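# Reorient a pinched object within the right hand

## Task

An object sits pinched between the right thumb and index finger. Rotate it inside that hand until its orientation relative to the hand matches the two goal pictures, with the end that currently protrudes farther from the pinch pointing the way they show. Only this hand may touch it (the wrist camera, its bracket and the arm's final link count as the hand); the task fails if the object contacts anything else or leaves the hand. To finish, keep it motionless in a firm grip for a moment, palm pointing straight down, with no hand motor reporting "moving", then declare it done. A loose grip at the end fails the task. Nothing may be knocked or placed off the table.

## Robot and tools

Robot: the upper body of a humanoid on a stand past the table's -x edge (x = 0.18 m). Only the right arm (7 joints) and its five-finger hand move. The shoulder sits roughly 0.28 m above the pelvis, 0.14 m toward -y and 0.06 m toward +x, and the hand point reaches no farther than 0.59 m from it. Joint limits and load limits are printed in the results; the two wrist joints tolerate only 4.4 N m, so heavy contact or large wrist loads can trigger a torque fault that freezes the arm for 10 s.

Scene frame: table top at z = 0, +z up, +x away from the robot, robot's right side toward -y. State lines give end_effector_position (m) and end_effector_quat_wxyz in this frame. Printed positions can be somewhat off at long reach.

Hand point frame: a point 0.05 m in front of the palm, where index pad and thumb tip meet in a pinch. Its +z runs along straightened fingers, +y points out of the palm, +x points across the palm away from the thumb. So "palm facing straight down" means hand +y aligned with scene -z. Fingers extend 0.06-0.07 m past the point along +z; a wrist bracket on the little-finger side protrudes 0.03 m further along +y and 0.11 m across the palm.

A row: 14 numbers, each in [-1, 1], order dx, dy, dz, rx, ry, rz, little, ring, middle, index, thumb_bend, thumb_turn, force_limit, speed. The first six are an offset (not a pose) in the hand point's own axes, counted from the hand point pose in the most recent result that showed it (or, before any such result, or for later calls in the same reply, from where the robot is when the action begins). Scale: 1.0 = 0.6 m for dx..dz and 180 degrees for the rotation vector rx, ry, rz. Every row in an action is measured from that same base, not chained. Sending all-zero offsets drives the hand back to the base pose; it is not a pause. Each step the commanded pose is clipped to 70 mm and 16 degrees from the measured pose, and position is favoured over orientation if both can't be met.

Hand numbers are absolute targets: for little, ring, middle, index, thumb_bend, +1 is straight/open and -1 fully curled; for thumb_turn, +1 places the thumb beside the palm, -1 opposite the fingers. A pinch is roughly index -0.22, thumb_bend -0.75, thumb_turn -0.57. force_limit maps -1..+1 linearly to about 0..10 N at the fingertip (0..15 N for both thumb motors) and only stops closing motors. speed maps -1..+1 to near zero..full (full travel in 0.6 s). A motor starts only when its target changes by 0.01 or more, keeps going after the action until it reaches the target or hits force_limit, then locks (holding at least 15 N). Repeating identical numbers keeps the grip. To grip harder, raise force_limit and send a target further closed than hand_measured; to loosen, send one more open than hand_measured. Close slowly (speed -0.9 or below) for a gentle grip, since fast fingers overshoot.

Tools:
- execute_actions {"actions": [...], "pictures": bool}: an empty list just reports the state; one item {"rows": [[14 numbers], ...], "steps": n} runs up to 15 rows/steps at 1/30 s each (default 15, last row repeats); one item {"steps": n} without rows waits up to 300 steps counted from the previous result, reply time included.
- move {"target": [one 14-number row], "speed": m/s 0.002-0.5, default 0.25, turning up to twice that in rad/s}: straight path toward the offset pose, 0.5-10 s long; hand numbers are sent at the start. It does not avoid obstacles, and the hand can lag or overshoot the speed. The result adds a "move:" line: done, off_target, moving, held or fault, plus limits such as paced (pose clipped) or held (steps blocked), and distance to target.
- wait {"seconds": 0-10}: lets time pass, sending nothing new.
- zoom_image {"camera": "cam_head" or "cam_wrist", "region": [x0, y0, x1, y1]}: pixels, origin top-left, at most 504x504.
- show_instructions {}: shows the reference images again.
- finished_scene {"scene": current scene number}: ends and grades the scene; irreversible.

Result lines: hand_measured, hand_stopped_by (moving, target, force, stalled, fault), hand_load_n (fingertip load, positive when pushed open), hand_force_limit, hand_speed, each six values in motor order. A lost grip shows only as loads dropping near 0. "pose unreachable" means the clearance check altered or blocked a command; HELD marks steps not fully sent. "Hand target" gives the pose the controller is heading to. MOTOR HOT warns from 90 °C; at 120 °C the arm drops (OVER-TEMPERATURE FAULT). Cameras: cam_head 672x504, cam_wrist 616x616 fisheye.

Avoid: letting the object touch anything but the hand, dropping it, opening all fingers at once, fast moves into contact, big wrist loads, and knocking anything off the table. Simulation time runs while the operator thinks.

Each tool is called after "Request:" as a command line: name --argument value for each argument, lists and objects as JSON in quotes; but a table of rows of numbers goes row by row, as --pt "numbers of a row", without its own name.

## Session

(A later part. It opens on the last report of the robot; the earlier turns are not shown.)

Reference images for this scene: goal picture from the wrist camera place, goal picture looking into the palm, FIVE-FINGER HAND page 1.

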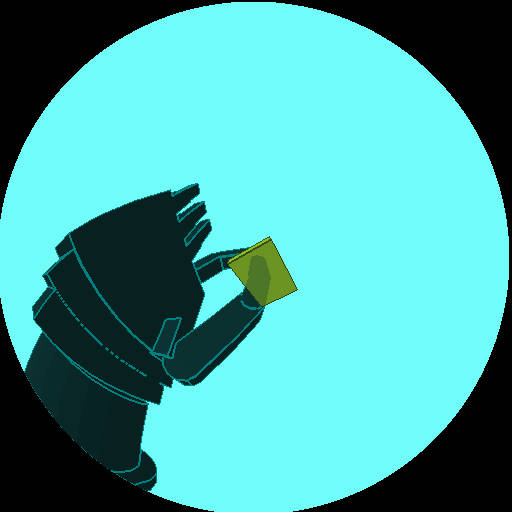

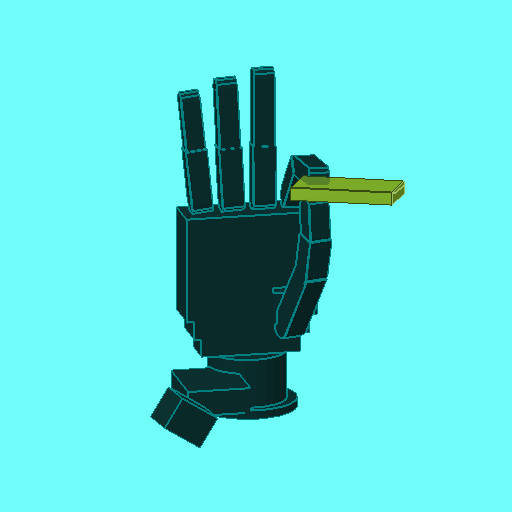

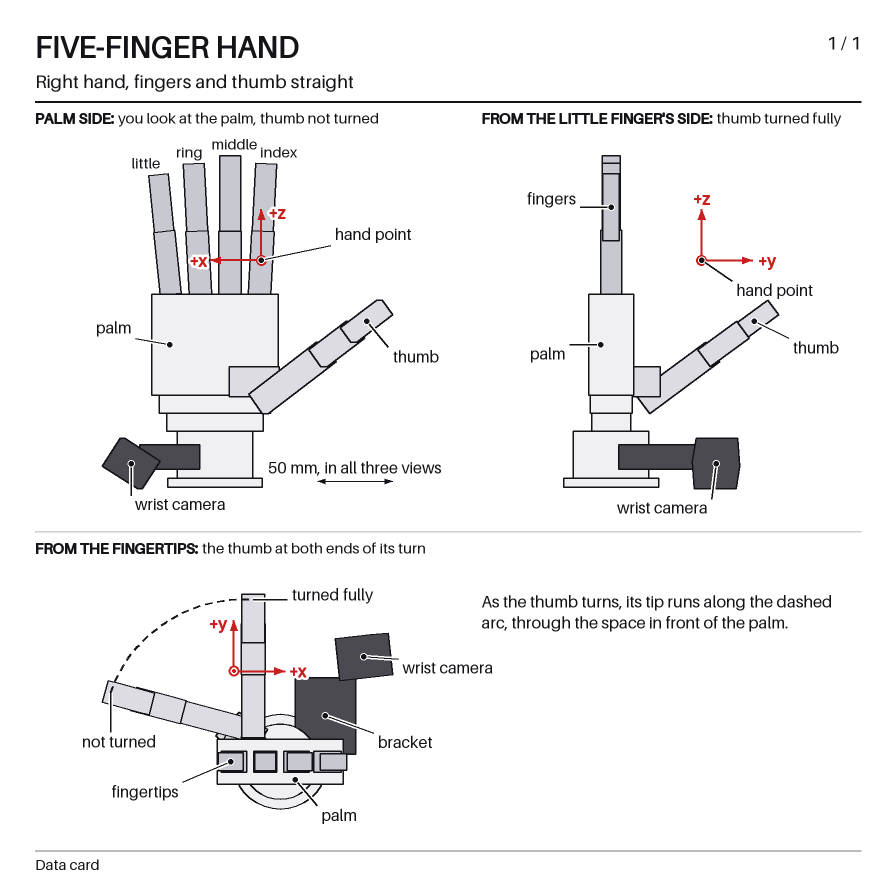

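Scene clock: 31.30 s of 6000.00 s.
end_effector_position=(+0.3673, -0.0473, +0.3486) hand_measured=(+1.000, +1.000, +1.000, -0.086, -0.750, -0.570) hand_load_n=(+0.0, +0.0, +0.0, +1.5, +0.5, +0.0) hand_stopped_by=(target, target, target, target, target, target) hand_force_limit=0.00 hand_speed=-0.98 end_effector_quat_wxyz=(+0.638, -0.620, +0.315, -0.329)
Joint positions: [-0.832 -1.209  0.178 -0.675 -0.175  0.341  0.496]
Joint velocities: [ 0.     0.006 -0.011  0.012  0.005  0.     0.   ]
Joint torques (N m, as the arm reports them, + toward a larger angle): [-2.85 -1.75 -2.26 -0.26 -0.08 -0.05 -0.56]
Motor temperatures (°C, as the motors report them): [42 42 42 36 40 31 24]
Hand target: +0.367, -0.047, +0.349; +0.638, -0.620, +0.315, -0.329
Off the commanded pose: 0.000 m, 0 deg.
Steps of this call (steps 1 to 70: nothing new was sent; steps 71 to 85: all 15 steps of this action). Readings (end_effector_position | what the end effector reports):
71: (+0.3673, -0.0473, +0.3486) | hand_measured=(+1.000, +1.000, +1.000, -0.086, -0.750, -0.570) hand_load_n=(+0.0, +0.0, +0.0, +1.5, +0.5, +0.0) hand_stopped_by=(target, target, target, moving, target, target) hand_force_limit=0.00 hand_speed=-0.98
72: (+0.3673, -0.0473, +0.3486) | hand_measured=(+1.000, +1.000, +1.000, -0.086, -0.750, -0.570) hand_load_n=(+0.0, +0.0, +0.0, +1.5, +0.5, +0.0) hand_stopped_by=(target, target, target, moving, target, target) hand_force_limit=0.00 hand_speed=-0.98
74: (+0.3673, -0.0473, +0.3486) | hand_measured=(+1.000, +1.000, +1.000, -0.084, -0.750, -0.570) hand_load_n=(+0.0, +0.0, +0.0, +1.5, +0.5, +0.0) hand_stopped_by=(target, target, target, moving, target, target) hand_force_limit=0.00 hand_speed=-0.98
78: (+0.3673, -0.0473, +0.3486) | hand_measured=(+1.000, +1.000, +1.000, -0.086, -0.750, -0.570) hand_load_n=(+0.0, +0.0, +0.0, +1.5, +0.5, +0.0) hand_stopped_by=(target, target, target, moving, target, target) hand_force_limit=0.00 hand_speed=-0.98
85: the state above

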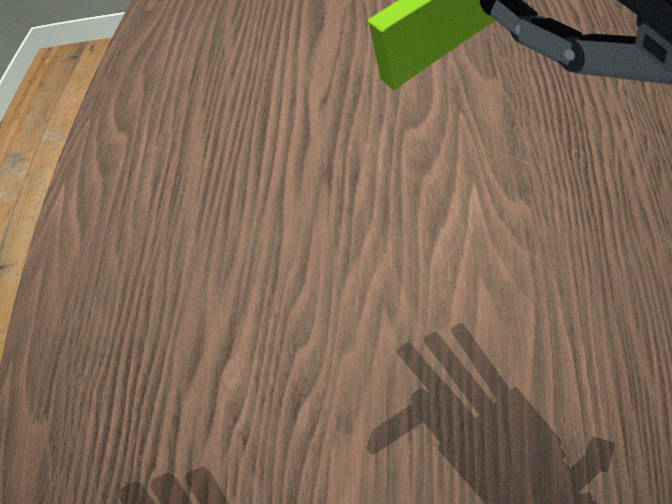

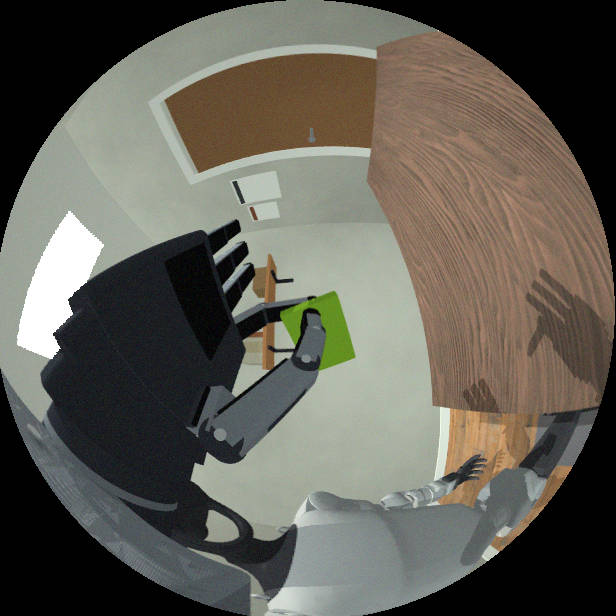

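Request:
execute_actions --actions '[{"rows":[[0,0,0,0,0,0,1,1,1,-0.082,-0.75,-0.57,0,-0.98],[0,0,0,0,0,0,1,1,1,-0.082,-0.75,-0.57,0,-0.98],[0,0,0,0,0,0,1,1,1,-0.082,-0.75,-0.57,0,-0.98],[0,0,0,0,0,0,1,1,1,-0.082,-0.75,-0.57,0,-0.98],[0,0,0,0,0,0,1,1,1,-0.086,-0.75,-0.57,0,-0.98]],"steps":15}]'

Scene clock: 33.93 s of 6000.00 s.
end_effector_position=(+0.3673, -0.0473, +0.3486) hand_measured=(+1.000, +1.000, +1.000, -0.086, -0.750, -0.570) hand_load_n=(+0.0, +0.0, +0.0, +1.5, +0.5, +0.0) hand_stopped_by=(target, target, target, target, target, target) hand_force_limit=0.00 hand_speed=-0.98 end_effector_quat_wxyz=(+0.638, -0.620, +0.315, -0.329)
Joint positions: [-0.832 -1.209  0.178 -0.675 -0.175  0.341  0.496]
Joint velocities: [ 0.002  0.002 -0.003 -0.009 -0.002  0.     0.   ]
Joint torques (N m, as the arm reports them, + toward a larger angle): [-2.79 -1.64 -2.18 -0.24 -0.15  0.02 -0.56]
Motor temperatures (°C, as the motors report them): [42 42 43 36 40 30 24]
Hand target: +0.367, -0.047, +0.349; +0.638, -0.620, +0.315, -0.329
Off the commanded pose: 0.000 m, 0 deg.
Steps of this call (steps 1 to 64: nothing new was sent; steps 65 to 79: all 15 steps of this action). Readings (end_effector_position | what the end effector reports):
65: (+0.3673, -0.0473, +0.3486) | hand_measured=(+1.000, +1.000, +1.000, -0.086, -0.750, -0.570) hand_load_n=(+0.0, +0.0, +0.0, +1.5, +0.5, +0.0) hand_stopped_by=(target, target, target, moving, target, target) hand_force_limit=0.00 hand_speed=-0.98
66: (+0.3673, -0.0473, +0.3486) | hand_measured=(+1.000, +1.000, +1.000, -0.086, -0.750, -0.570) hand_load_n=(+0.0, +0.0, +0.0, +1.5, +0.5, +0.0) hand_stopped_by=(target, target, target, moving, target, target) hand_force_limit=0.00 hand_speed=-0.98
68: (+0.3673, -0.0473, +0.3486) | hand_measured=(+1.000, +1.000, +1.000, -0.084, -0.750, -0.570) hand_load_n=(+0.0, +0.0, +0.0, +1.0, +0.5, +0.0) hand_stopped_by=(target, target, target, moving, target, target) hand_force_limit=0.00 hand_speed=-0.98
72: (+0.3673, -0.0473, +0.3486) | hand_measured=(+1.000, +1.000, +1.000, -0.086, -0.750, -0.570) hand_load_n=(+0.0, +0.0, +0.0, +1.5, +0.5, +0.0) hand_stopped_by=(target, target, target, moving, target, target) hand_force_limit=0.00 hand_speed=-0.98
79: the state above

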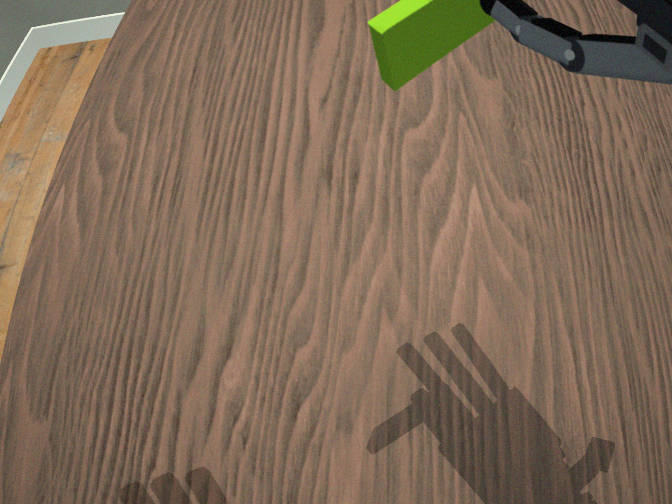

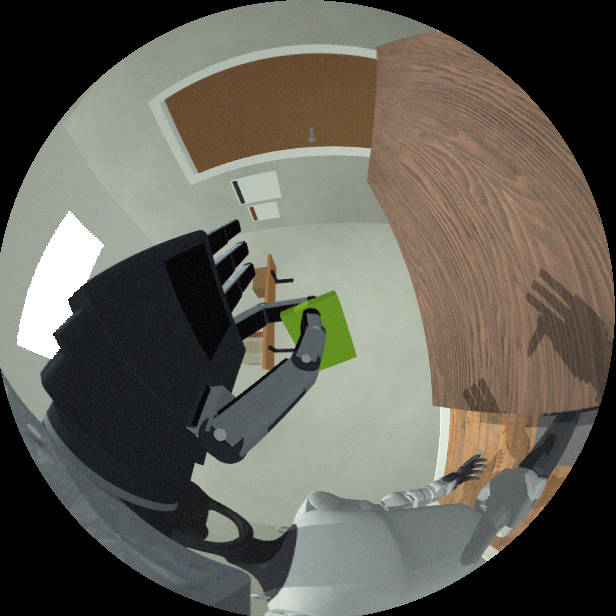

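Request:
execute_actions --actions '[{"rows":[[0,0,0,0,0,0,1,1,1,-0.082,-0.75,-0.57,0,-0.98],[0,0,0,0,0,0,1,1,1,-0.082,-0.75,-0.57,0,-0.98],[0,0,0,0,0,0,1,1,1,-0.082,-0.75,-0.57,0,-0.98],[0,0,0,0,0,0,1,1,1,-0.082,-0.75,-0.57,0,-0.98],[0,0,0,0,0,0,1,1,1,-0.082,-0.75,-0.57,0,-0.98],[0,0,0,0,0,0,1,1,1,-0.086,-0.75,-0.57,0,-0.98]],"steps":15}]'

Request:
zoom_image --camera "cam_wrist" --region '[220,220,420,420]'

Scene clock: 38.03 s of 6000.00 s.
end_effector_position=(+0.3673, -0.0473, +0.3486) hand_measured=(+1.000, +1.000, +1.000, -0.086, -0.750, -0.570) hand_load_n=(+0.0, +0.0, +0.0, +1.5, +0.5, +0.0) hand_stopped_by=(target, target, target, target, target, target) hand_force_limit=0.00 hand_speed=-0.98 end_effector_quat_wxyz=(+0.638, -0.620, +0.315, -0.329)
Joint positions: [-0.832 -1.209  0.178 -0.675 -0.175  0.341  0.496]
Joint velocities: [-0.002 -0.012  0.     0.012 -0.008  0.     0.   ]
Joint torques (N m, as the arm reports them, + toward a larger angle): [-2.89 -1.51 -2.36 -0.2  -0.41  0.01 -0.55]
Motor temperatures (°C, as the motors report them): [42 43 43 36 40 30 24]
Hand target: +0.367, -0.047, +0.349; +0.638, -0.620, +0.315, -0.329
Off the commanded pose: 0.000 m, 0 deg.
Steps of this call (steps 1 to 90: nothing new was sent; then 0.60 s passed at rest; steps 91 to 105: all 15 steps of this action). Readings (end_effector_position | what the end effector reports):
91: (+0.3673, -0.0473, +0.3486) | hand_measured=(+1.000, +1.000, +1.000, -0.086, -0.750, -0.570) hand_load_n=(+0.0, +0.0, +0.0, +1.5, +0.5, +0.0) hand_stopped_by=(target, target, target, moving, target, target) hand_force_limit=0.00 hand_speed=-0.98
92: (+0.3673, -0.0473, +0.3486) | hand_measured=(+1.000, +1.000, +1.000, -0.086, -0.750, -0.570) hand_load_n=(+0.0, +0.0, +0.0, +1.5, +0.5, +0.0) hand_stopped_by=(target, target, target, moving, target, target) hand_force_limit=0.00 hand_speed=-0.98
94: (+0.3673, -0.0473, +0.3486) | hand_measured=(+1.000, +1.000, +1.000, -0.084, -0.750, -0.570) hand_load_n=(+0.0, +0.0, +0.0, +1.0, +0.5, +0.0) hand_stopped_by=(target, target, target, moving, target, target) hand_force_limit=0.00 hand_speed=-0.98
98: (+0.3673, -0.0473, +0.3486) | hand_measured=(+1.000, +1.000, +1.000, -0.084, -0.750, -0.570) hand_load_n=(+0.0, +0.0, +0.0, +1.0, +0.5, +0.0) hand_stopped_by=(target, target, target, moving, target, target) hand_force_limit=0.00 hand_speed=-0.98
105: the state above

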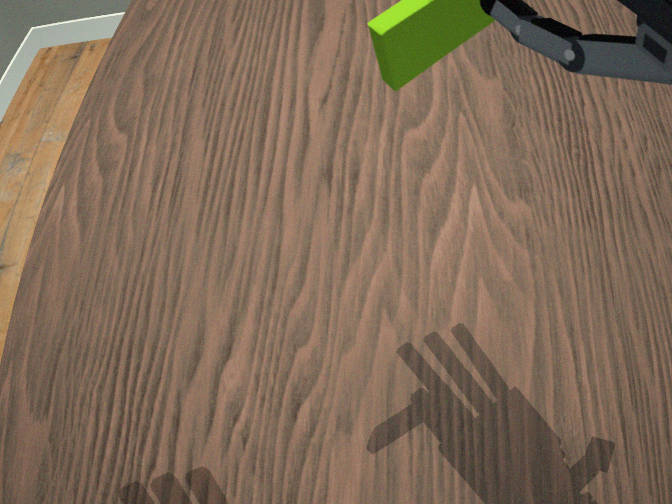

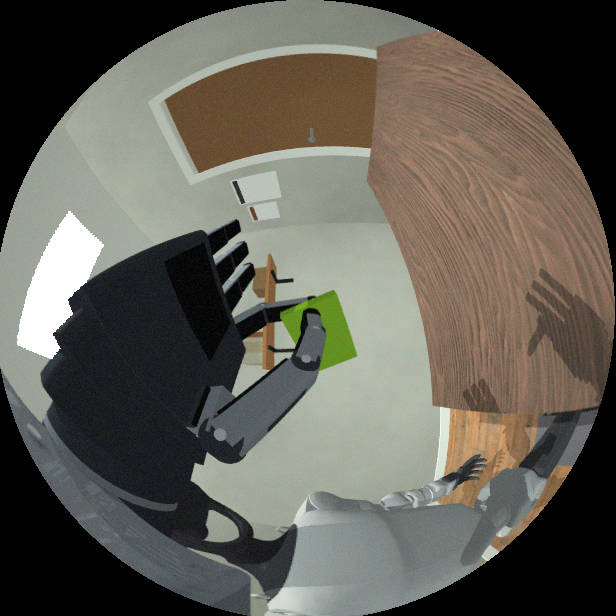

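Region (220, 220, 420, 420) of cam_wrist's 616x616 image, scaled by 2.520, with more detail than that image has.

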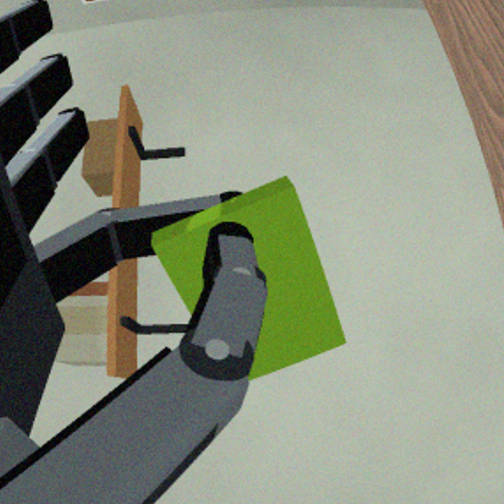

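Request:
execute_actions --actions '[{"rows":[[0,0,0,0,0,0,1,1,1,-0.082,-0.75,-0.57,0,-0.98],[0,0,0,0,0,0,1,1,1,-0.082,-0.75,-0.57,0,-0.98],[0,0,0,0,0,0,1,1,1,-0.082,-0.75,-0.57,0,-0.98],[0,0,0,0,0,0,1,1,1,-0.082,-0.75,-0.57,0,-0.98],[0,0,0,0,0,0,1,1,1,-0.082,-0.75,-0.57,0,-0.98],[0,0,0,0,0,0,1,1,1,-0.082,-0.75,-0.57,0,-0.98],[0,0,0,0,0,0,1,1,1,-0.086,-0.75,-0.57,0,-0.98]],"steps":15}]'

Request:
zoom_image --camera "cam_wrist" --region '[220,220,420,420]'

Scene clock: 42.23 s of 6000.00 s.
end_effector_position=(+0.3673, -0.0473, +0.3486) hand_measured=(+1.000, +1.000, +1.000, -0.086, -0.750, -0.570) hand_load_n=(+0.0, +0.0, +0.0, +1.5, +0.5, +0.0) hand_stopped_by=(target, target, target, target, target, target) hand_force_limit=0.00 hand_speed=-0.98 end_effector_quat_wxyz=(+0.638, -0.620, +0.315, -0.329)
Joint positions: [-0.832 -1.209  0.178 -0.675 -0.175  0.341  0.496]
Joint velocities: [-0.003 -0.003 -0.015  0.002 -0.003  0.     0.   ]
Joint torques (N m, as the arm reports them, + toward a larger angle): [-2.72 -1.79 -2.32 -0.28 -0.12  0.03 -0.57]
Motor temperatures (°C, as the motors report them): [43 43 43 36 40 30 25]
Hand target: +0.367, -0.047, +0.349; +0.638, -0.620, +0.315, -0.329
Off the commanded pose: 0.000 m, 0 deg.
Steps of this call (steps 1 to 90: nothing new was sent; then 0.70 s passed at rest; steps 91 to 105: all 15 steps of this action). Readings (end_effector_position | what the end effector reports):
91: (+0.3673, -0.0473, +0.3486) | hand_measured=(+1.000, +1.000, +1.000, -0.086, -0.750, -0.570) hand_load_n=(+0.0, +0.0, +0.0, +1.5, +0.5, +0.0) hand_stopped_by=(target, target, target, moving, target, target) hand_force_limit=0.00 hand_speed=-0.98
92: (+0.3673, -0.0473, +0.3486) | hand_measured=(+1.000, +1.000, +1.000, -0.086, -0.750, -0.570) hand_load_n=(+0.0, +0.0, +0.0, +1.5, +0.5, +0.0) hand_stopped_by=(target, target, target, moving, target, target) hand_force_limit=0.00 hand_speed=-0.98
94: (+0.3673, -0.0473, +0.3486) | hand_measured=(+1.000, +1.000, +1.000, -0.084, -0.750, -0.570) hand_load_n=(+0.0, +0.0, +0.0, +1.0, +0.5, +0.0) hand_stopped_by=(target, target, target, moving, target, target) hand_force_limit=0.00 hand_speed=-0.98
98: (+0.3673, -0.0473, +0.3486) | hand_measured=(+1.000, +1.000, +1.000, -0.082, -0.750, -0.570) hand_load_n=(+0.0, +0.0, +0.0, +0.5, +0.5, +0.0) hand_stopped_by=(target, target, target, moving, target, target) hand_force_limit=0.00 hand_speed=-0.98
105: the state above

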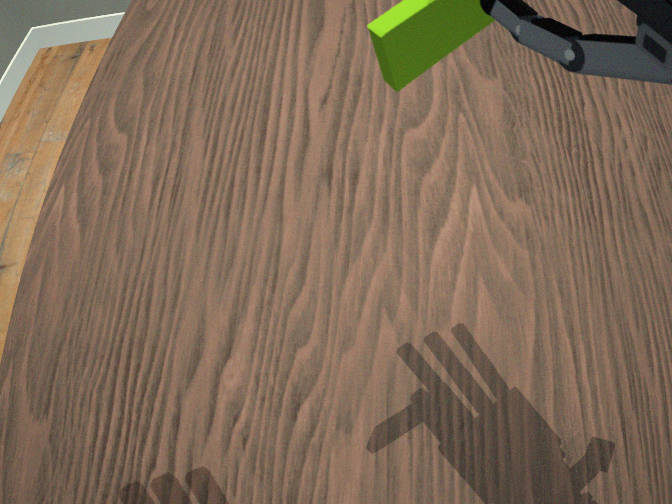

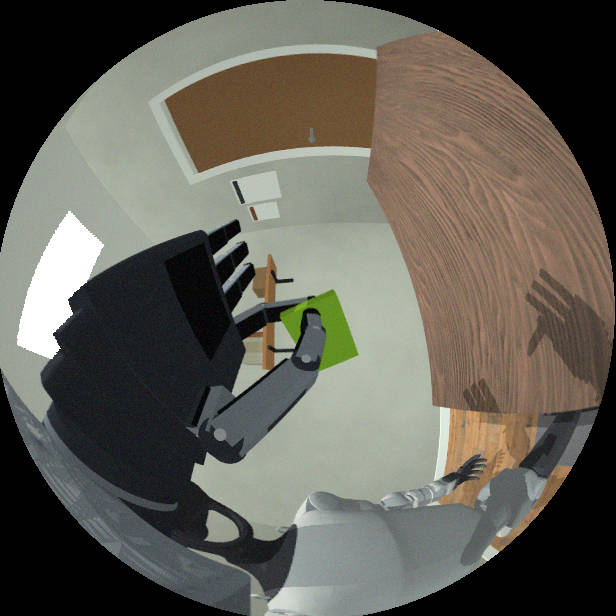

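Region (220, 220, 420, 420) of cam_wrist's 616x616 image, scaled by 2.520, with more detail than that image has.

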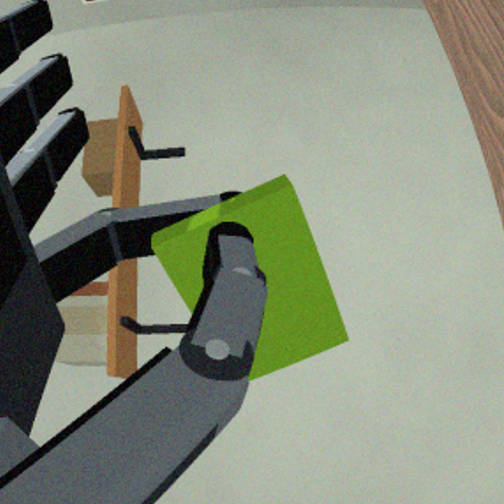

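About 1.3° per pulse and about 7° left, so I'll repeat the pulse.

Request:
execute_actions --actions '[{"rows":[[0,0,0,0,0,0,1,1,1,-0.082,-0.75,-0.57,0,-0.98]],"steps":6}]' --pictures false

Request:
execute_actions --actions '[{"rows":[[0,0,0,0,0,0,1,1,1,-0.086,-0.75,-0.57,0,-0.98]],"steps":9}]' --pictures false

Request:
execute_actions --actions '[{"rows":[[0,0,0,0,0,0,1,1,1,-0.082,-0.75,-0.57,0,-0.98]],"steps":6}]' --pictures false

Request:
execute_actions --actions '[{"rows":[[0,0,0,0,0,0,1,1,1,-0.086,-0.75,-0.57,0,-0.98]],"steps":9}]' --pictures false

Request:
execute_actions --actions '[{"rows":[[0,0,0,0,0,0,1,1,1,-0.082,-0.75,-0.57,0,-0.98]],"steps":6}]' --pictures false

Request:
execute_actions --actions '[{"rows":[[0,0,0,0,0,0,1,1,1,-0.086,-0.75,-0.57,0,-0.98]],"steps":9}]'

Request:
zoom_image --camera "cam_wrist" --region '[220,220,420,420]'

Scene clock: 50.07 s of 6000.00 s.
end_effector_position=(+0.3673, -0.0473, +0.3486) hand_measured=(+1.000, +1.000, +1.000, -0.082, -0.750, -0.570) hand_load_n=(+0.0, +0.0, +0.0, +0.5, +0.5, +0.0) hand_stopped_by=(target, target, target, moving, target, target) hand_force_limit=0.00 hand_speed=-0.98 end_effector_quat_wxyz=(+0.638, -0.620, +0.315, -0.329)
Joint positions: [-0.832 -1.209  0.178 -0.675 -0.175  0.341  0.496]
Joint velocities: [-0.009 -0.006  0.     0.003  0.002  0.     0.   ]
Joint torques (N m, as the arm reports them, + toward a larger angle): [-2.96 -1.71 -2.16 -0.17 -0.31  0.01 -0.57]
Motor temperatures (°C, as the motors report them): [43 43 43 36 40 30 25]
Hand target: +0.367, -0.047, +0.349; +0.638, -0.620, +0.315, -0.329
Off the commanded pose: 0.000 m, 0 deg.
Steps of this call (steps 1 to 90: nothing new was sent; then 4.63 s passed at rest; steps 91 to 96: all 6 steps of this action). Readings (end_effector_position | what the end effector reports):
91: (+0.3673, -0.0473, +0.3486) | hand_measured=(+1.000, +1.000, +1.000, -0.086, -0.750, -0.570) hand_load_n=(+0.0, +0.0, +0.0, +1.5, +0.5, +0.0) hand_stopped_by=(target, target, target, moving, target, target) hand_force_limit=0.00 hand_speed=-0.98
92: (+0.3673, -0.0473, +0.3486) | hand_measured=(+1.000, +1.000, +1.000, -0.086, -0.750, -0.570) hand_load_n=(+0.0, +0.0, +0.0, +1.5, +0.5, +0.0) hand_stopped_by=(target, target, target, moving, target, target) hand_force_limit=0.00 hand_speed=-0.98
94: (+0.3673, -0.0473, +0.3486) | hand_measured=(+1.000, +1.000, +1.000, -0.084, -0.750, -0.570) hand_load_n=(+0.0, +0.0, +0.0, +1.0, +0.5, +0.0) hand_stopped_by=(target, target, target, moving, target, target) hand_force_limit=0.00 hand_speed=-0.98
96: the state above

Scene clock: 50.37 s of 6000.00 s.
end_effector_position=(+0.3673, -0.0473, +0.3486) hand_measured=(+1.000, +1.000, +1.000, -0.086, -0.750, -0.570) hand_load_n=(+0.0, +0.0, +0.0, +1.5, +0.5, +0.0) hand_stopped_by=(target, target, target, target, target, target) hand_force_limit=0.00 hand_speed=-0.98 end_effector_quat_wxyz=(+0.638, -0.620, +0.315, -0.329)
Joint positions: [-0.832 -1.209  0.178 -0.675 -0.175  0.341  0.496]
Joint velocities: [0.003 0.002 0.011 0.    0.009 0.    0.   ]
Joint torques (N m, as the arm reports them, + toward a larger angle): [-2.88 -1.84 -2.22 -0.39 -0.34  0.01 -0.53]
Motor temperatures (°C, as the motors report them): [43 43 43 36 40 30 25]
Hand target: +0.367, -0.047, +0.349; +0.638, -0.620, +0.315, -0.329
Off the commanded pose: 0.000 m, 0 deg.
Steps of this call (steps 1 to 9: all 9 steps of this action). Readings (end_effector_position | what the end effector reports):
1: (+0.3673, -0.0473, +0.3486) | hand_measured=(+1.000, +1.000, +1.000, -0.082, -0.750, -0.570) hand_load_n=(+0.0, +0.0, +0.0, +0.5, +0.5, +0.0) hand_stopped_by=(target, target, target, moving, target, target) hand_force_limit=0.00 hand_speed=-0.98
2: (+0.3673, -0.0473, +0.3486) | hand_measured=(+1.000, +1.000, +1.000, -0.082, -0.750, -0.570) hand_load_n=(+0.0, +0.0, +0.0, +0.5, +0.5, +0.0) hand_stopped_by=(target, target, target, moving, target, target) hand_force_limit=0.00 hand_speed=-0.98
4: (+0.3673, -0.0473, +0.3486) | hand_measured=(+1.000, +1.000, +1.000, -0.084, -0.750, -0.570) hand_load_n=(+0.0, +0.0, +0.0, +1.5, +0.5, +0.0) hand_stopped_by=(target, target, target, moving, target, target) hand_force_limit=0.00 hand_speed=-0.98
8: (+0.3673, -0.0473, +0.3486) | hand_measured=(+1.000, +1.000, +1.000, -0.086, -0.750, -0.570) hand_load_n=(+0.0, +0.0, +0.0, +1.5, +0.5, +0.0) hand_stopped_by=(target, target, target, target, target, target) hand_force_limit=0.00 hand_speed=-0.98
9: the state above

Scene clock: 50.57 s of 6000.00 s.
end_effector_position=(+0.3673, -0.0473, +0.3486) hand_measured=(+1.000, +1.000, +1.000, -0.082, -0.750, -0.570) hand_load_n=(+0.0, +0.0, +0.0, +0.5, +0.5, +0.0) hand_stopped_by=(target, target, target, moving, target, target) hand_force_limit=0.00 hand_speed=-0.98 end_effector_quat_wxyz=(+0.638, -0.620, +0.315, -0.329)
Joint positions: [-0.832 -1.209  0.178 -0.675 -0.175  0.341  0.496]
Joint velocities: [ 0.003  0.    -0.008  0.     0.005  0.     0.   ]
Joint torques (N m, as the arm reports them, + toward a larger angle): [-2.78 -1.82 -2.28 -0.38 -0.2   0.02 -0.55]
Motor temperatures (°C, as the motors report them): [43 43 43 36 40 30 25]
Hand target: +0.367, -0.047, +0.349; +0.638, -0.620, +0.315, -0.329
Off the commanded pose: 0.000 m, 0 deg.
Steps of this call (steps 1 to 6: all 6 steps of this action). Readings (end_effector_position | what the end effector reports):
1: (+0.3673, -0.0473, +0.3486) | hand_measured=(+1.000, +1.000, +1.000, -0.086, -0.750, -0.570) hand_load_n=(+0.0, +0.0, +0.0, +1.5, +0.5, +0.0) hand_stopped_by=(target, target, target, moving, target, target) hand_force_limit=0.00 hand_speed=-0.98
2: (+0.3673, -0.0473, +0.3486) | hand_measured=(+1.000, +1.000, +1.000, -0.086, -0.750, -0.570) hand_load_n=(+0.0, +0.0, +0.0, +1.5, +0.5, +0.0) hand_stopped_by=(target, target, target, moving, target, target) hand_force_limit=0.00 hand_speed=-0.98
4: (+0.3673, -0.0473, +0.3486) | hand_measured=(+1.000, +1.000, +1.000, -0.084, -0.750, -0.570) hand_load_n=(+0.0, +0.0, +0.0, +1.0, +0.5, +0.0) hand_stopped_by=(target, target, target, moving, target, target) hand_force_limit=0.00 hand_speed=-0.98
6: the state above

Scene clock: 50.87 s of 6000.00 s.
end_effector_position=(+0.3673, -0.0473, +0.3486) hand_measured=(+1.000, +1.000, +1.000, -0.086, -0.750, -0.570) hand_load_n=(+0.0, +0.0, +0.0, +1.5, +0.5, +0.0) hand_stopped_by=(target, target, target, target, target, target) hand_force_limit=0.00 hand_speed=-0.98 end_effector_quat_wxyz=(+0.638, -0.620, +0.315, -0.329)
Joint positions: [-0.832 -1.209  0.178 -0.675 -0.175  0.341  0.496]
Joint velocities: [-0.002 -0.006 -0.011 -0.011 -0.009  0.     0.   ]
Joint torques (N m, as the arm reports them, + toward a larger angle): [-2.61 -1.94 -2.22 -0.27 -0.22 -0.02 -0.56]
Motor temperatures (°C, as the motors report them): [43 43 43 36 40 30 25]
Hand target: +0.367, -0.047, +0.349; +0.638, -0.620, +0.315, -0.329
Off the commanded pose: 0.000 m, 0 deg.
Steps of this call (steps 1 to 9: all 9 steps of this action). Readings (end_effector_position | what the end effector reports):
1: (+0.3673, -0.0473, +0.3486) | hand_measured=(+1.000, +1.000, +1.000, -0.082, -0.750, -0.570) hand_load_n=(+0.0, +0.0, +0.0, +0.5, +0.5, +0.0) hand_stopped_by=(target, target, target, moving, target, target) hand_force_limit=0.00 hand_speed=-0.98
2: (+0.3673, -0.0473, +0.3486) | hand_measured=(+1.000, +1.000, +1.000, -0.082, -0.750, -0.570) hand_load_n=(+0.0, +0.0, +0.0, +0.5, +0.5, +0.0) hand_stopped_by=(target, target, target, moving, target, target) hand_force_limit=0.00 hand_speed=-0.98
4: (+0.3673, -0.0473, +0.3486) | hand_measured=(+1.000, +1.000, +1.000, -0.084, -0.750, -0.570) hand_load_n=(+0.0, +0.0, +0.0, +1.5, +0.5, +0.0) hand_stopped_by=(target, target, target, moving, target, target) hand_force_limit=0.00 hand_speed=-0.98
8: (+0.3673, -0.0473, +0.3486) | hand_measured=(+1.000, +1.000, +1.000, -0.086, -0.750, -0.570) hand_load_n=(+0.0, +0.0, +0.0, +1.5, +0.5, +0.0) hand_stopped_by=(target, target, target, target, target, target) hand_force_limit=0.00 hand_speed=-0.98
9: the state above

Scene clock: 51.07 s of 6000.00 s.
end_effector_position=(+0.3673, -0.0473, +0.3486) hand_measured=(+1.000, +1.000, +1.000, -0.082, -0.750, -0.570) hand_load_n=(+0.0, +0.0, +0.0, +0.5, +0.5, +0.0) hand_stopped_by=(target, target, target, moving, target, target) hand_force_limit=0.00 hand_speed=-0.98 end_effector_quat_wxyz=(+0.638, -0.620, +0.315, -0.329)
Joint positions: [-0.832 -1.209  0.178 -0.675 -0.175  0.341  0.496]
Joint velocities: [ 0.006 -0.003 -0.002 -0.008  0.     0.     0.   ]
Joint torques (N m, as the arm reports them, + toward a larger angle): [-2.87 -1.63 -2.32 -0.28 -0.33  0.01 -0.55]
Motor temperatures (°C, as the motors report them): [43 43 43 36 40 30 25]
Hand target: +0.367, -0.047, +0.349; +0.638, -0.620, +0.315, -0.329
Off the commanded pose: 0.000 m, 0 deg.
Steps of this call (steps 1 to 6: all 6 steps of this action). Readings (end_effector_position | what the end effector reports):
1: (+0.3673, -0.0473, +0.3486) | hand_measured=(+1.000, +1.000, +1.000, -0.086, -0.750, -0.570) hand_load_n=(+0.0, +0.0, +0.0, +1.5, +0.5, +0.0) hand_stopped_by=(target, target, target, moving, target, target) hand_force_limit=0.00 hand_speed=-0.98
2: (+0.3673, -0.0473, +0.3486) | hand_measured=(+1.000, +1.000, +1.000, -0.086, -0.750, -0.570) hand_load_n=(+0.0, +0.0, +0.0, +1.5, +0.5, +0.0) hand_stopped_by=(target, target, target, moving, target, target) hand_force_limit=0.00 hand_speed=-0.98
4: (+0.3673, -0.0473, +0.3486) | hand_measured=(+1.000, +1.000, +1.000, -0.084, -0.750, -0.570) hand_load_n=(+0.0, +0.0, +0.0, +1.0, +0.5, +0.0) hand_stopped_by=(target, target, target, moving, target, target) hand_force_limit=0.00 hand_speed=-0.98
6: the state above

Scene clock: 51.37 s of 6000.00 s.
end_effector_position=(+0.3673, -0.0473, +0.3486) hand_measured=(+1.000, +1.000, +1.000, -0.086, -0.750, -0.570) hand_load_n=(+0.0, +0.0, +0.0, +1.5, +0.5, +0.0) hand_stopped_by=(target, target, target, target, target, target) hand_force_limit=0.00 hand_speed=-0.98 end_effector_quat_wxyz=(+0.638, -0.620, +0.315, -0.329)
Joint positions: [-0.832 -1.209  0.178 -0.675 -0.175  0.341  0.496]
Joint velocities: [ 0.011  0.005 -0.011 -0.002  0.006  0.     0.   ]
Joint torques (N m, as the arm reports them, + toward a larger angle): [-2.95 -1.8  -2.51 -0.45 -0.45  0.   -0.54]
Motor temperatures (°C, as the motors report them): [43 43 43 36 40 30 25]
Hand target: +0.367, -0.047, +0.349; +0.638, -0.620, +0.315, -0.329
Off the commanded pose: 0.000 m, 0 deg.
Steps of this call (steps 1 to 9: all 9 steps of this action). Readings (end_effector_position | what the end effector reports):
1: (+0.3673, -0.0473, +0.3486) | hand_measured=(+1.000, +1.000, +1.000, -0.082, -0.750, -0.570) hand_load_n=(+0.0, +0.0, +0.0, +0.5, +0.5, +0.0) hand_stopped_by=(target, target, target, moving, target, target) hand_force_limit=0.00 hand_speed=-0.98
2: (+0.3673, -0.0473, +0.3486) | hand_measured=(+1.000, +1.000, +1.000, -0.082, -0.750, -0.570) hand_load_n=(+0.0, +0.0, +0.0, +0.5, +0.5, +0.0) hand_stopped_by=(target, target, target, moving, target, target) hand_force_limit=0.00 hand_speed=-0.98
4: (+0.3673, -0.0473, +0.3486) | hand_measured=(+1.000, +1.000, +1.000, -0.084, -0.750, -0.570) hand_load_n=(+0.0, +0.0, +0.0, +1.5, +0.5, +0.0) hand_stopped_by=(target, target, target, moving, target, target) hand_force_limit=0.00 hand_speed=-0.98
8: (+0.3673, -0.0473, +0.3486) | hand_measured=(+1.000, +1.000, +1.000, -0.086, -0.750, -0.570) hand_load_n=(+0.0, +0.0, +0.0, +1.5, +0.5, +0.0) hand_stopped_by=(target, target, target, target, target, target) hand_force_limit=0.00 hand_speed=-0.98
9: the state above

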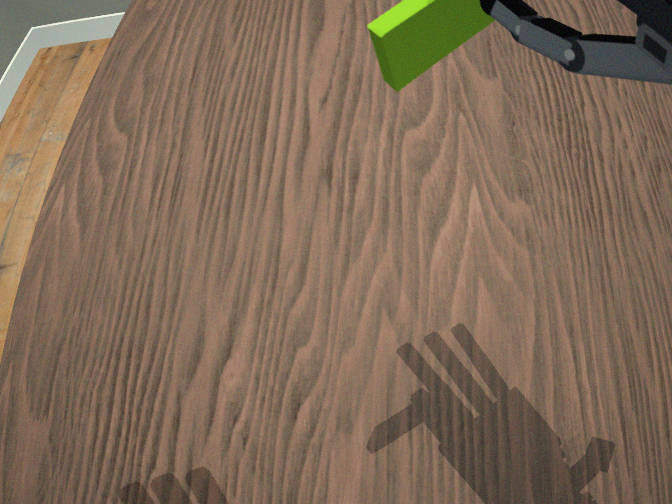

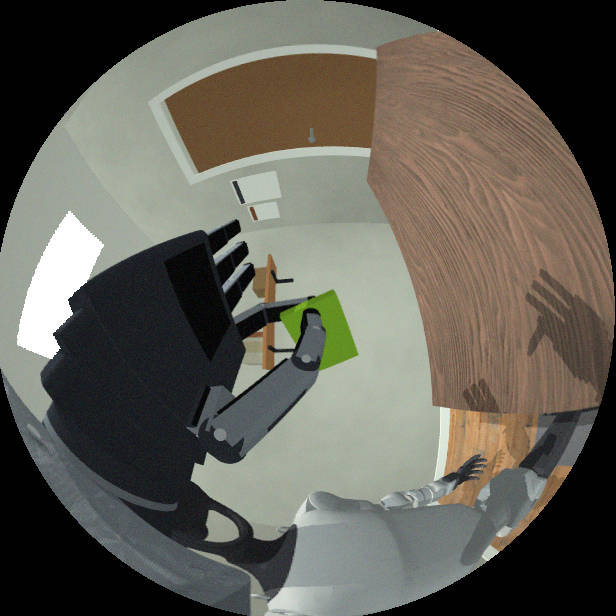

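Region (220, 220, 420, 420) of cam_wrist's 616x616 image, scaled by 2.520, with more detail than that image has.

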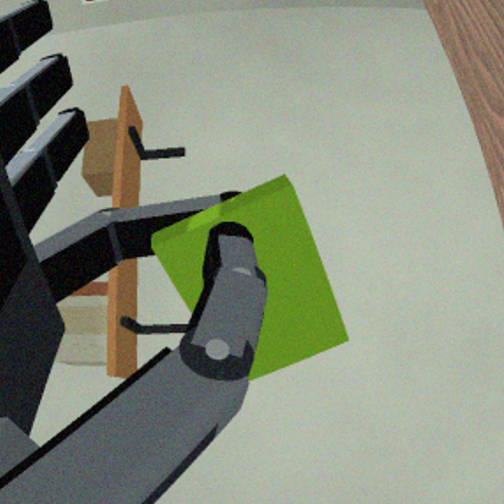

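Request:
execute_actions --actions '[{"rows":[[0,0,0,0,0,0,1,1,1,-0.080,-0.75,-0.57,0,-0.982]],"steps":5}]' --pictures false

Request:
execute_actions --actions '[{"rows":[[0,0,0,0,0,0,1,1,1,-0.086,-0.75,-0.57,0,-0.97]],"steps":10}]'

Request:
zoom_image --camera "cam_wrist" --region '[220,220,420,420]'

Scene clock: 55.53 s of 6000.00 s.
end_effector_position=(+0.3673, -0.0473, +0.3486) hand_measured=(+1.000, +1.000, +1.000, -0.084, -0.750, -0.570) hand_load_n=(+0.0, +0.0, +0.0, +1.0, +0.5, +0.0) hand_stopped_by=(target, target, target, moving, target, target) hand_force_limit=0.00 hand_speed=-0.98 end_effector_quat_wxyz=(+0.638, -0.620, +0.315, -0.329)
Joint positions: [-0.832 -1.209  0.178 -0.675 -0.175  0.341  0.496]
Joint velocities: [ 0.     0.009  0.006 -0.003 -0.002  0.     0.   ]
Joint torques (N m, as the arm reports them, + toward a larger angle): [-2.76 -1.71 -2.17 -0.15 -0.23  0.06 -0.58]
Motor temperatures (°C, as the motors report them): [43 43 43 36 40 30 25]
Hand target: +0.367, -0.047, +0.349; +0.638, -0.620, +0.315, -0.329
Off the commanded pose: 0.000 m, 0 deg.
Steps of this call (steps 1 to 90: nothing new was sent; then 1.00 s passed at rest; steps 91 to 95: all 5 steps of this action). Readings (end_effector_position | what the end effector reports):
91: (+0.3673, -0.0473, +0.3486) | hand_measured=(+1.000, +1.000, +1.000, -0.086, -0.750, -0.570) hand_load_n=(+0.0, +0.0, +0.0, +1.5, +0.5, +0.0) hand_stopped_by=(target, target, target, moving, target, target) hand_force_limit=0.00 hand_speed=-0.98
92: (+0.3673, -0.0473, +0.3486) | hand_measured=(+1.000, +1.000, +1.000, -0.086, -0.750, -0.570) hand_load_n=(+0.0, +0.0, +0.0, +1.5, +0.5, +0.0) hand_stopped_by=(target, target, target, moving, target, target) hand_force_limit=0.00 hand_speed=-0.98
94: (+0.3673, -0.0473, +0.3486) | hand_measured=(+1.000, +1.000, +1.000, -0.084, -0.750, -0.570) hand_load_n=(+0.0, +0.0, +0.0, +1.0, +0.5, +0.0) hand_stopped_by=(target, target, target, moving, target, target) hand_force_limit=0.00 hand_speed=-0.98
95: the state above

Scene clock: 55.87 s of 6000.00 s.
end_effector_position=(+0.3673, -0.0473, +0.3486) hand_measured=(+1.000, +1.000, +1.000, -0.086, -0.750, -0.570) hand_load_n=(+0.0, +0.0, +0.0, +1.5, +0.5, +0.0) hand_stopped_by=(target, target, target, target, target, target) hand_force_limit=0.00 hand_speed=-0.97 end_effector_quat_wxyz=(+0.638, -0.620, +0.315, -0.329)
Joint positions: [-0.832 -1.209  0.178 -0.675 -0.175  0.341  0.496]
Joint velocities: [ 0.017 -0.011 -0.011  0.015 -0.008  0.     0.   ]
Joint torques (N m, as the arm reports them, + toward a larger angle): [-2.73 -1.7  -2.23 -0.14 -0.11  0.04 -0.54]
Motor temperatures (°C, as the motors report them): [43 43 43 36 40 30 25]
Hand target: +0.367, -0.047, +0.349; +0.638, -0.620, +0.315, -0.329
Off the commanded pose: 0.000 m, 0 deg.
Steps of this call (steps 1 to 10: all 10 steps of this action). Readings (end_effector_position | what the end effector reports):
1: (+0.3673, -0.0473, +0.3486) | hand_measured=(+1.000, +1.000, +1.000, -0.082, -0.750, -0.570) hand_load_n=(+0.0, +0.0, +0.0, +0.5, +0.5, +0.0) hand_stopped_by=(target, target, target, moving, target, target) hand_force_limit=0.00 hand_speed=-0.97
2: (+0.3673, -0.0473, +0.3486) | hand_measured=(+1.000, +1.000, +1.000, -0.084, -0.750, -0.570) hand_load_n=(+0.0, +0.0, +0.0, +1.0, +0.5, +0.0) hand_stopped_by=(target, target, target, moving, target, target) hand_force_limit=0.00 hand_speed=-0.97
4: (+0.3673, -0.0473, +0.3486) | hand_measured=(+1.000, +1.000, +1.000, -0.086, -0.750, -0.570) hand_load_n=(+0.0, +0.0, +0.0, +1.5, +0.5, +0.0) hand_stopped_by=(target, target, target, moving, target, target) hand_force_limit=0.00 hand_speed=-0.97
8: (+0.3673, -0.0473, +0.3486) | hand_measured=(+1.000, +1.000, +1.000, -0.086, -0.750, -0.570) hand_load_n=(+0.0, +0.0, +0.0, +1.5, +0.5, +0.0) hand_stopped_by=(target, target, target, target, target, target) hand_force_limit=0.00 hand_speed=-0.97
10: the state above

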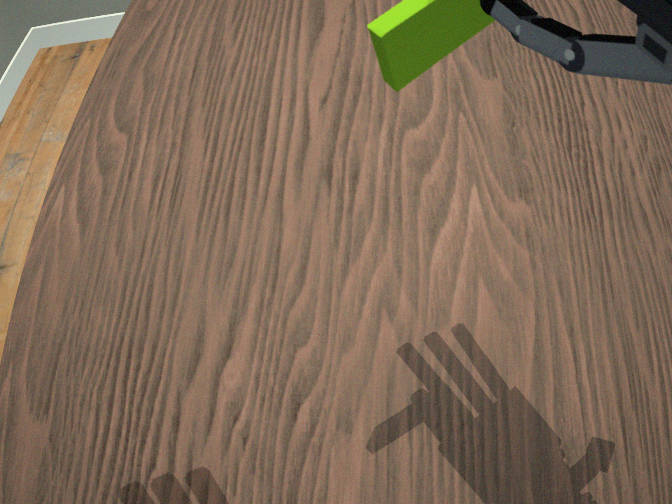

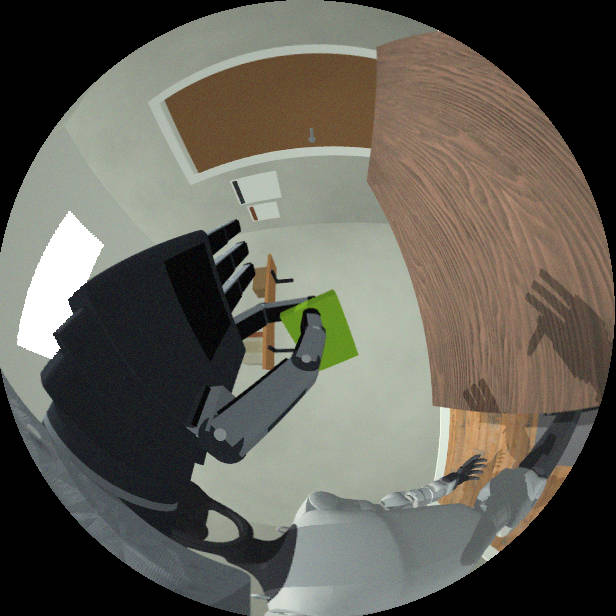

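Region (220, 220, 420, 420) of cam_wrist's 616x616 image, scaled by 2.520, with more detail than that image has.

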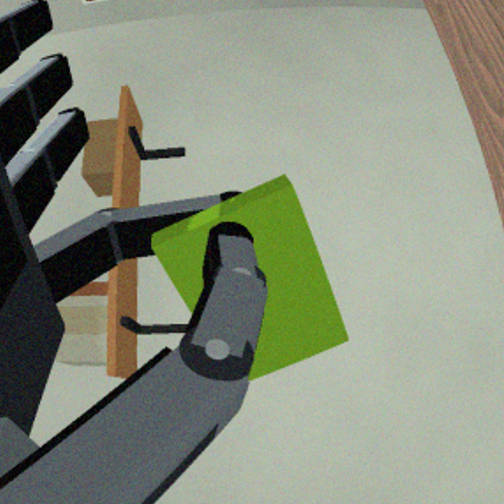

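Request:
execute_actions --actions '[{"rows":[[0,0,0,0,0,0,1,1,1,-0.080,-0.75,-0.57,0,-0.982]],"steps":6}]' --pictures false

Request:
execute_actions --actions '[{"rows":[[0,0,0,0,0,0,1,1,1,-0.086,-0.75,-0.57,0,-0.97]],"steps":10}]'

Request:
zoom_image --camera "cam_wrist" --region '[220,220,420,420]'

Scene clock: 58.93 s of 6000.00 s.
end_effector_position=(+0.3673, -0.0473, +0.3486) hand_measured=(+1.000, +1.000, +1.000, -0.082, -0.750, -0.570) hand_load_n=(+0.0, +0.0, +0.0, +0.5, +0.5, +0.0) hand_stopped_by=(target, target, target, moving, target, target) hand_force_limit=0.00 hand_speed=-0.98 end_effector_quat_wxyz=(+0.638, -0.620, +0.315, -0.329)
Joint positions: [-0.832 -1.209  0.178 -0.675 -0.175  0.341  0.496]
Joint velocities: [ 0.    -0.002 -0.003 -0.002  0.009  0.     0.   ]
Joint torques (N m, as the arm reports them, + toward a larger angle): [-3.02 -1.83 -2.33 -0.39 -0.25  0.03 -0.61]
Motor temperatures (°C, as the motors report them): [43 43 43 36 40 30 25]
Hand target: +0.367, -0.047, +0.349; +0.638, -0.620, +0.315, -0.329
Off the commanded pose: 0.000 m, 0 deg.
Steps of this call (steps 1 to 86: nothing new was sent; steps 87 to 92: all 6 steps of this action). Readings (end_effector_position | what the end effector reports):
87: (+0.3673, -0.0473, +0.3486) | hand_measured=(+1.000, +1.000, +1.000, -0.086, -0.750, -0.570) hand_load_n=(+0.0, +0.0, +0.0, +1.5, +0.5, +0.0) hand_stopped_by=(target, target, target, moving, target, target) hand_force_limit=0.00 hand_speed=-0.98
88: (+0.3673, -0.0473, +0.3486) | hand_measured=(+1.000, +1.000, +1.000, -0.086, -0.750, -0.570) hand_load_n=(+0.0, +0.0, +0.0, +1.5, +0.5, +0.0) hand_stopped_by=(target, target, target, moving, target, target) hand_force_limit=0.00 hand_speed=-0.98
90: (+0.3673, -0.0473, +0.3486) | hand_measured=(+1.000, +1.000, +1.000, -0.084, -0.750, -0.570) hand_load_n=(+0.0, +0.0, +0.0, +1.0, +0.5, +0.0) hand_stopped_by=(target, target, target, moving, target, target) hand_force_limit=0.00 hand_speed=-0.98
92: the state above

Scene clock: 59.27 s of 6000.00 s.
end_effector_position=(+0.3673, -0.0473, +0.3486) hand_measured=(+1.000, +1.000, +1.000, -0.086, -0.750, -0.570) hand_load_n=(+0.0, +0.0, +0.0, +1.5, +0.5, +0.0) hand_stopped_by=(target, target, target, target, target, target) hand_force_limit=0.00 hand_speed=-0.97 end_effector_quat_wxyz=(+0.638, -0.620, +0.315, -0.329)
Joint positions: [-0.832 -1.209  0.178 -0.675 -0.175  0.341  0.496]
Joint velocities: [-0.011  0.003  0.002 -0.009 -0.012  0.     0.   ]
Joint torques (N m, as the arm reports them, + toward a larger angle): [-2.76 -1.66 -2.21 -0.35 -0.23  0.   -0.52]
Motor temperatures (°C, as the motors report them): [43 43 43 36 40 30 25]
Hand target: +0.367, -0.047, +0.349; +0.638, -0.620, +0.315, -0.329
Off the commanded pose: 0.000 m, 0 deg.
Steps of this call (steps 1 to 10: all 10 steps of this action). Readings (end_effector_position | what the end effector reports):
1: (+0.3673, -0.0473, +0.3486) | hand_measured=(+1.000, +1.000, +1.000, -0.082, -0.750, -0.570) hand_load_n=(+0.0, +0.0, +0.0, +0.5, +0.5, +0.0) hand_stopped_by=(target, target, target, moving, target, target) hand_force_limit=0.00 hand_speed=-0.97
2: (+0.3673, -0.0473, +0.3486) | hand_measured=(+1.000, +1.000, +1.000, -0.082, -0.750, -0.570) hand_load_n=(+0.0, +0.0, +0.0, +1.0, +0.5, +0.0) hand_stopped_by=(target, target, target, moving, target, target) hand_force_limit=0.00 hand_speed=-0.97
4: (+0.3673, -0.0473, +0.3486) | hand_measured=(+1.000, +1.000, +1.000, -0.086, -0.750, -0.570) hand_load_n=(+0.0, +0.0, +0.0, +1.5, +0.5, +0.0) hand_stopped_by=(target, target, target, moving, target, target) hand_force_limit=0.00 hand_speed=-0.97
8: (+0.3673, -0.0473, +0.3486) | hand_measured=(+1.000, +1.000, +1.000, -0.086, -0.750, -0.570) hand_load_n=(+0.0, +0.0, +0.0, +1.5, +0.5, +0.0) hand_stopped_by=(target, target, target, target, target, target) hand_force_limit=0.00 hand_speed=-0.97
10: the state above

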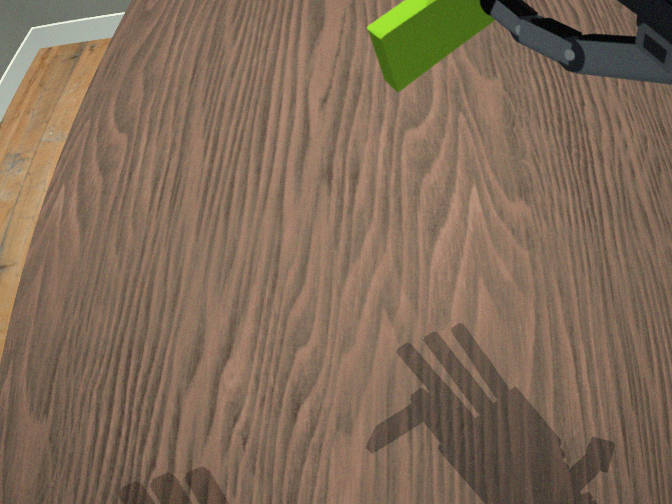

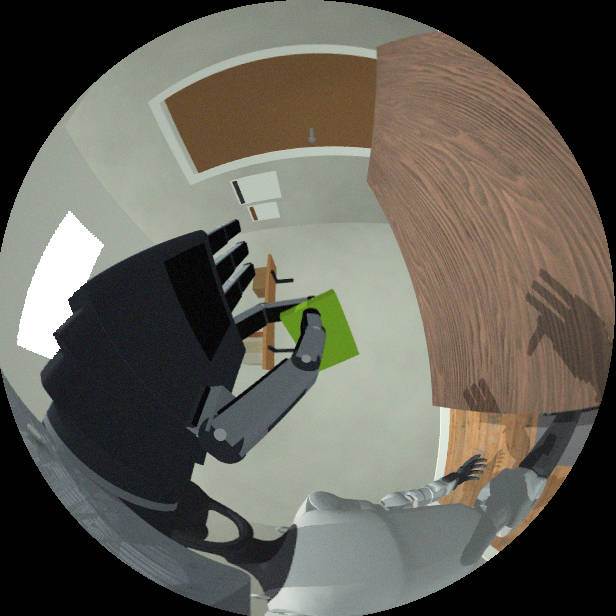

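Region (220, 220, 420, 420) of cam_wrist's 616x616 image, scaled by 2.520, with more detail than that image has.

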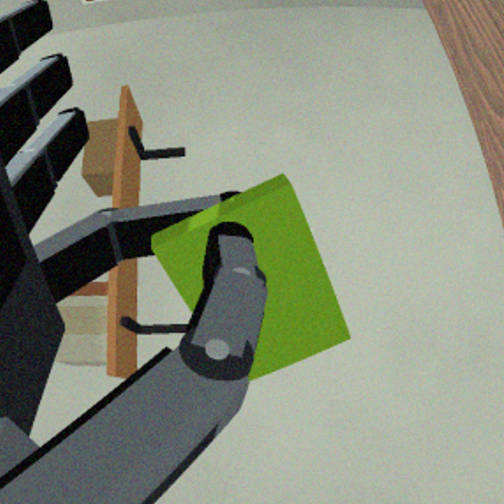

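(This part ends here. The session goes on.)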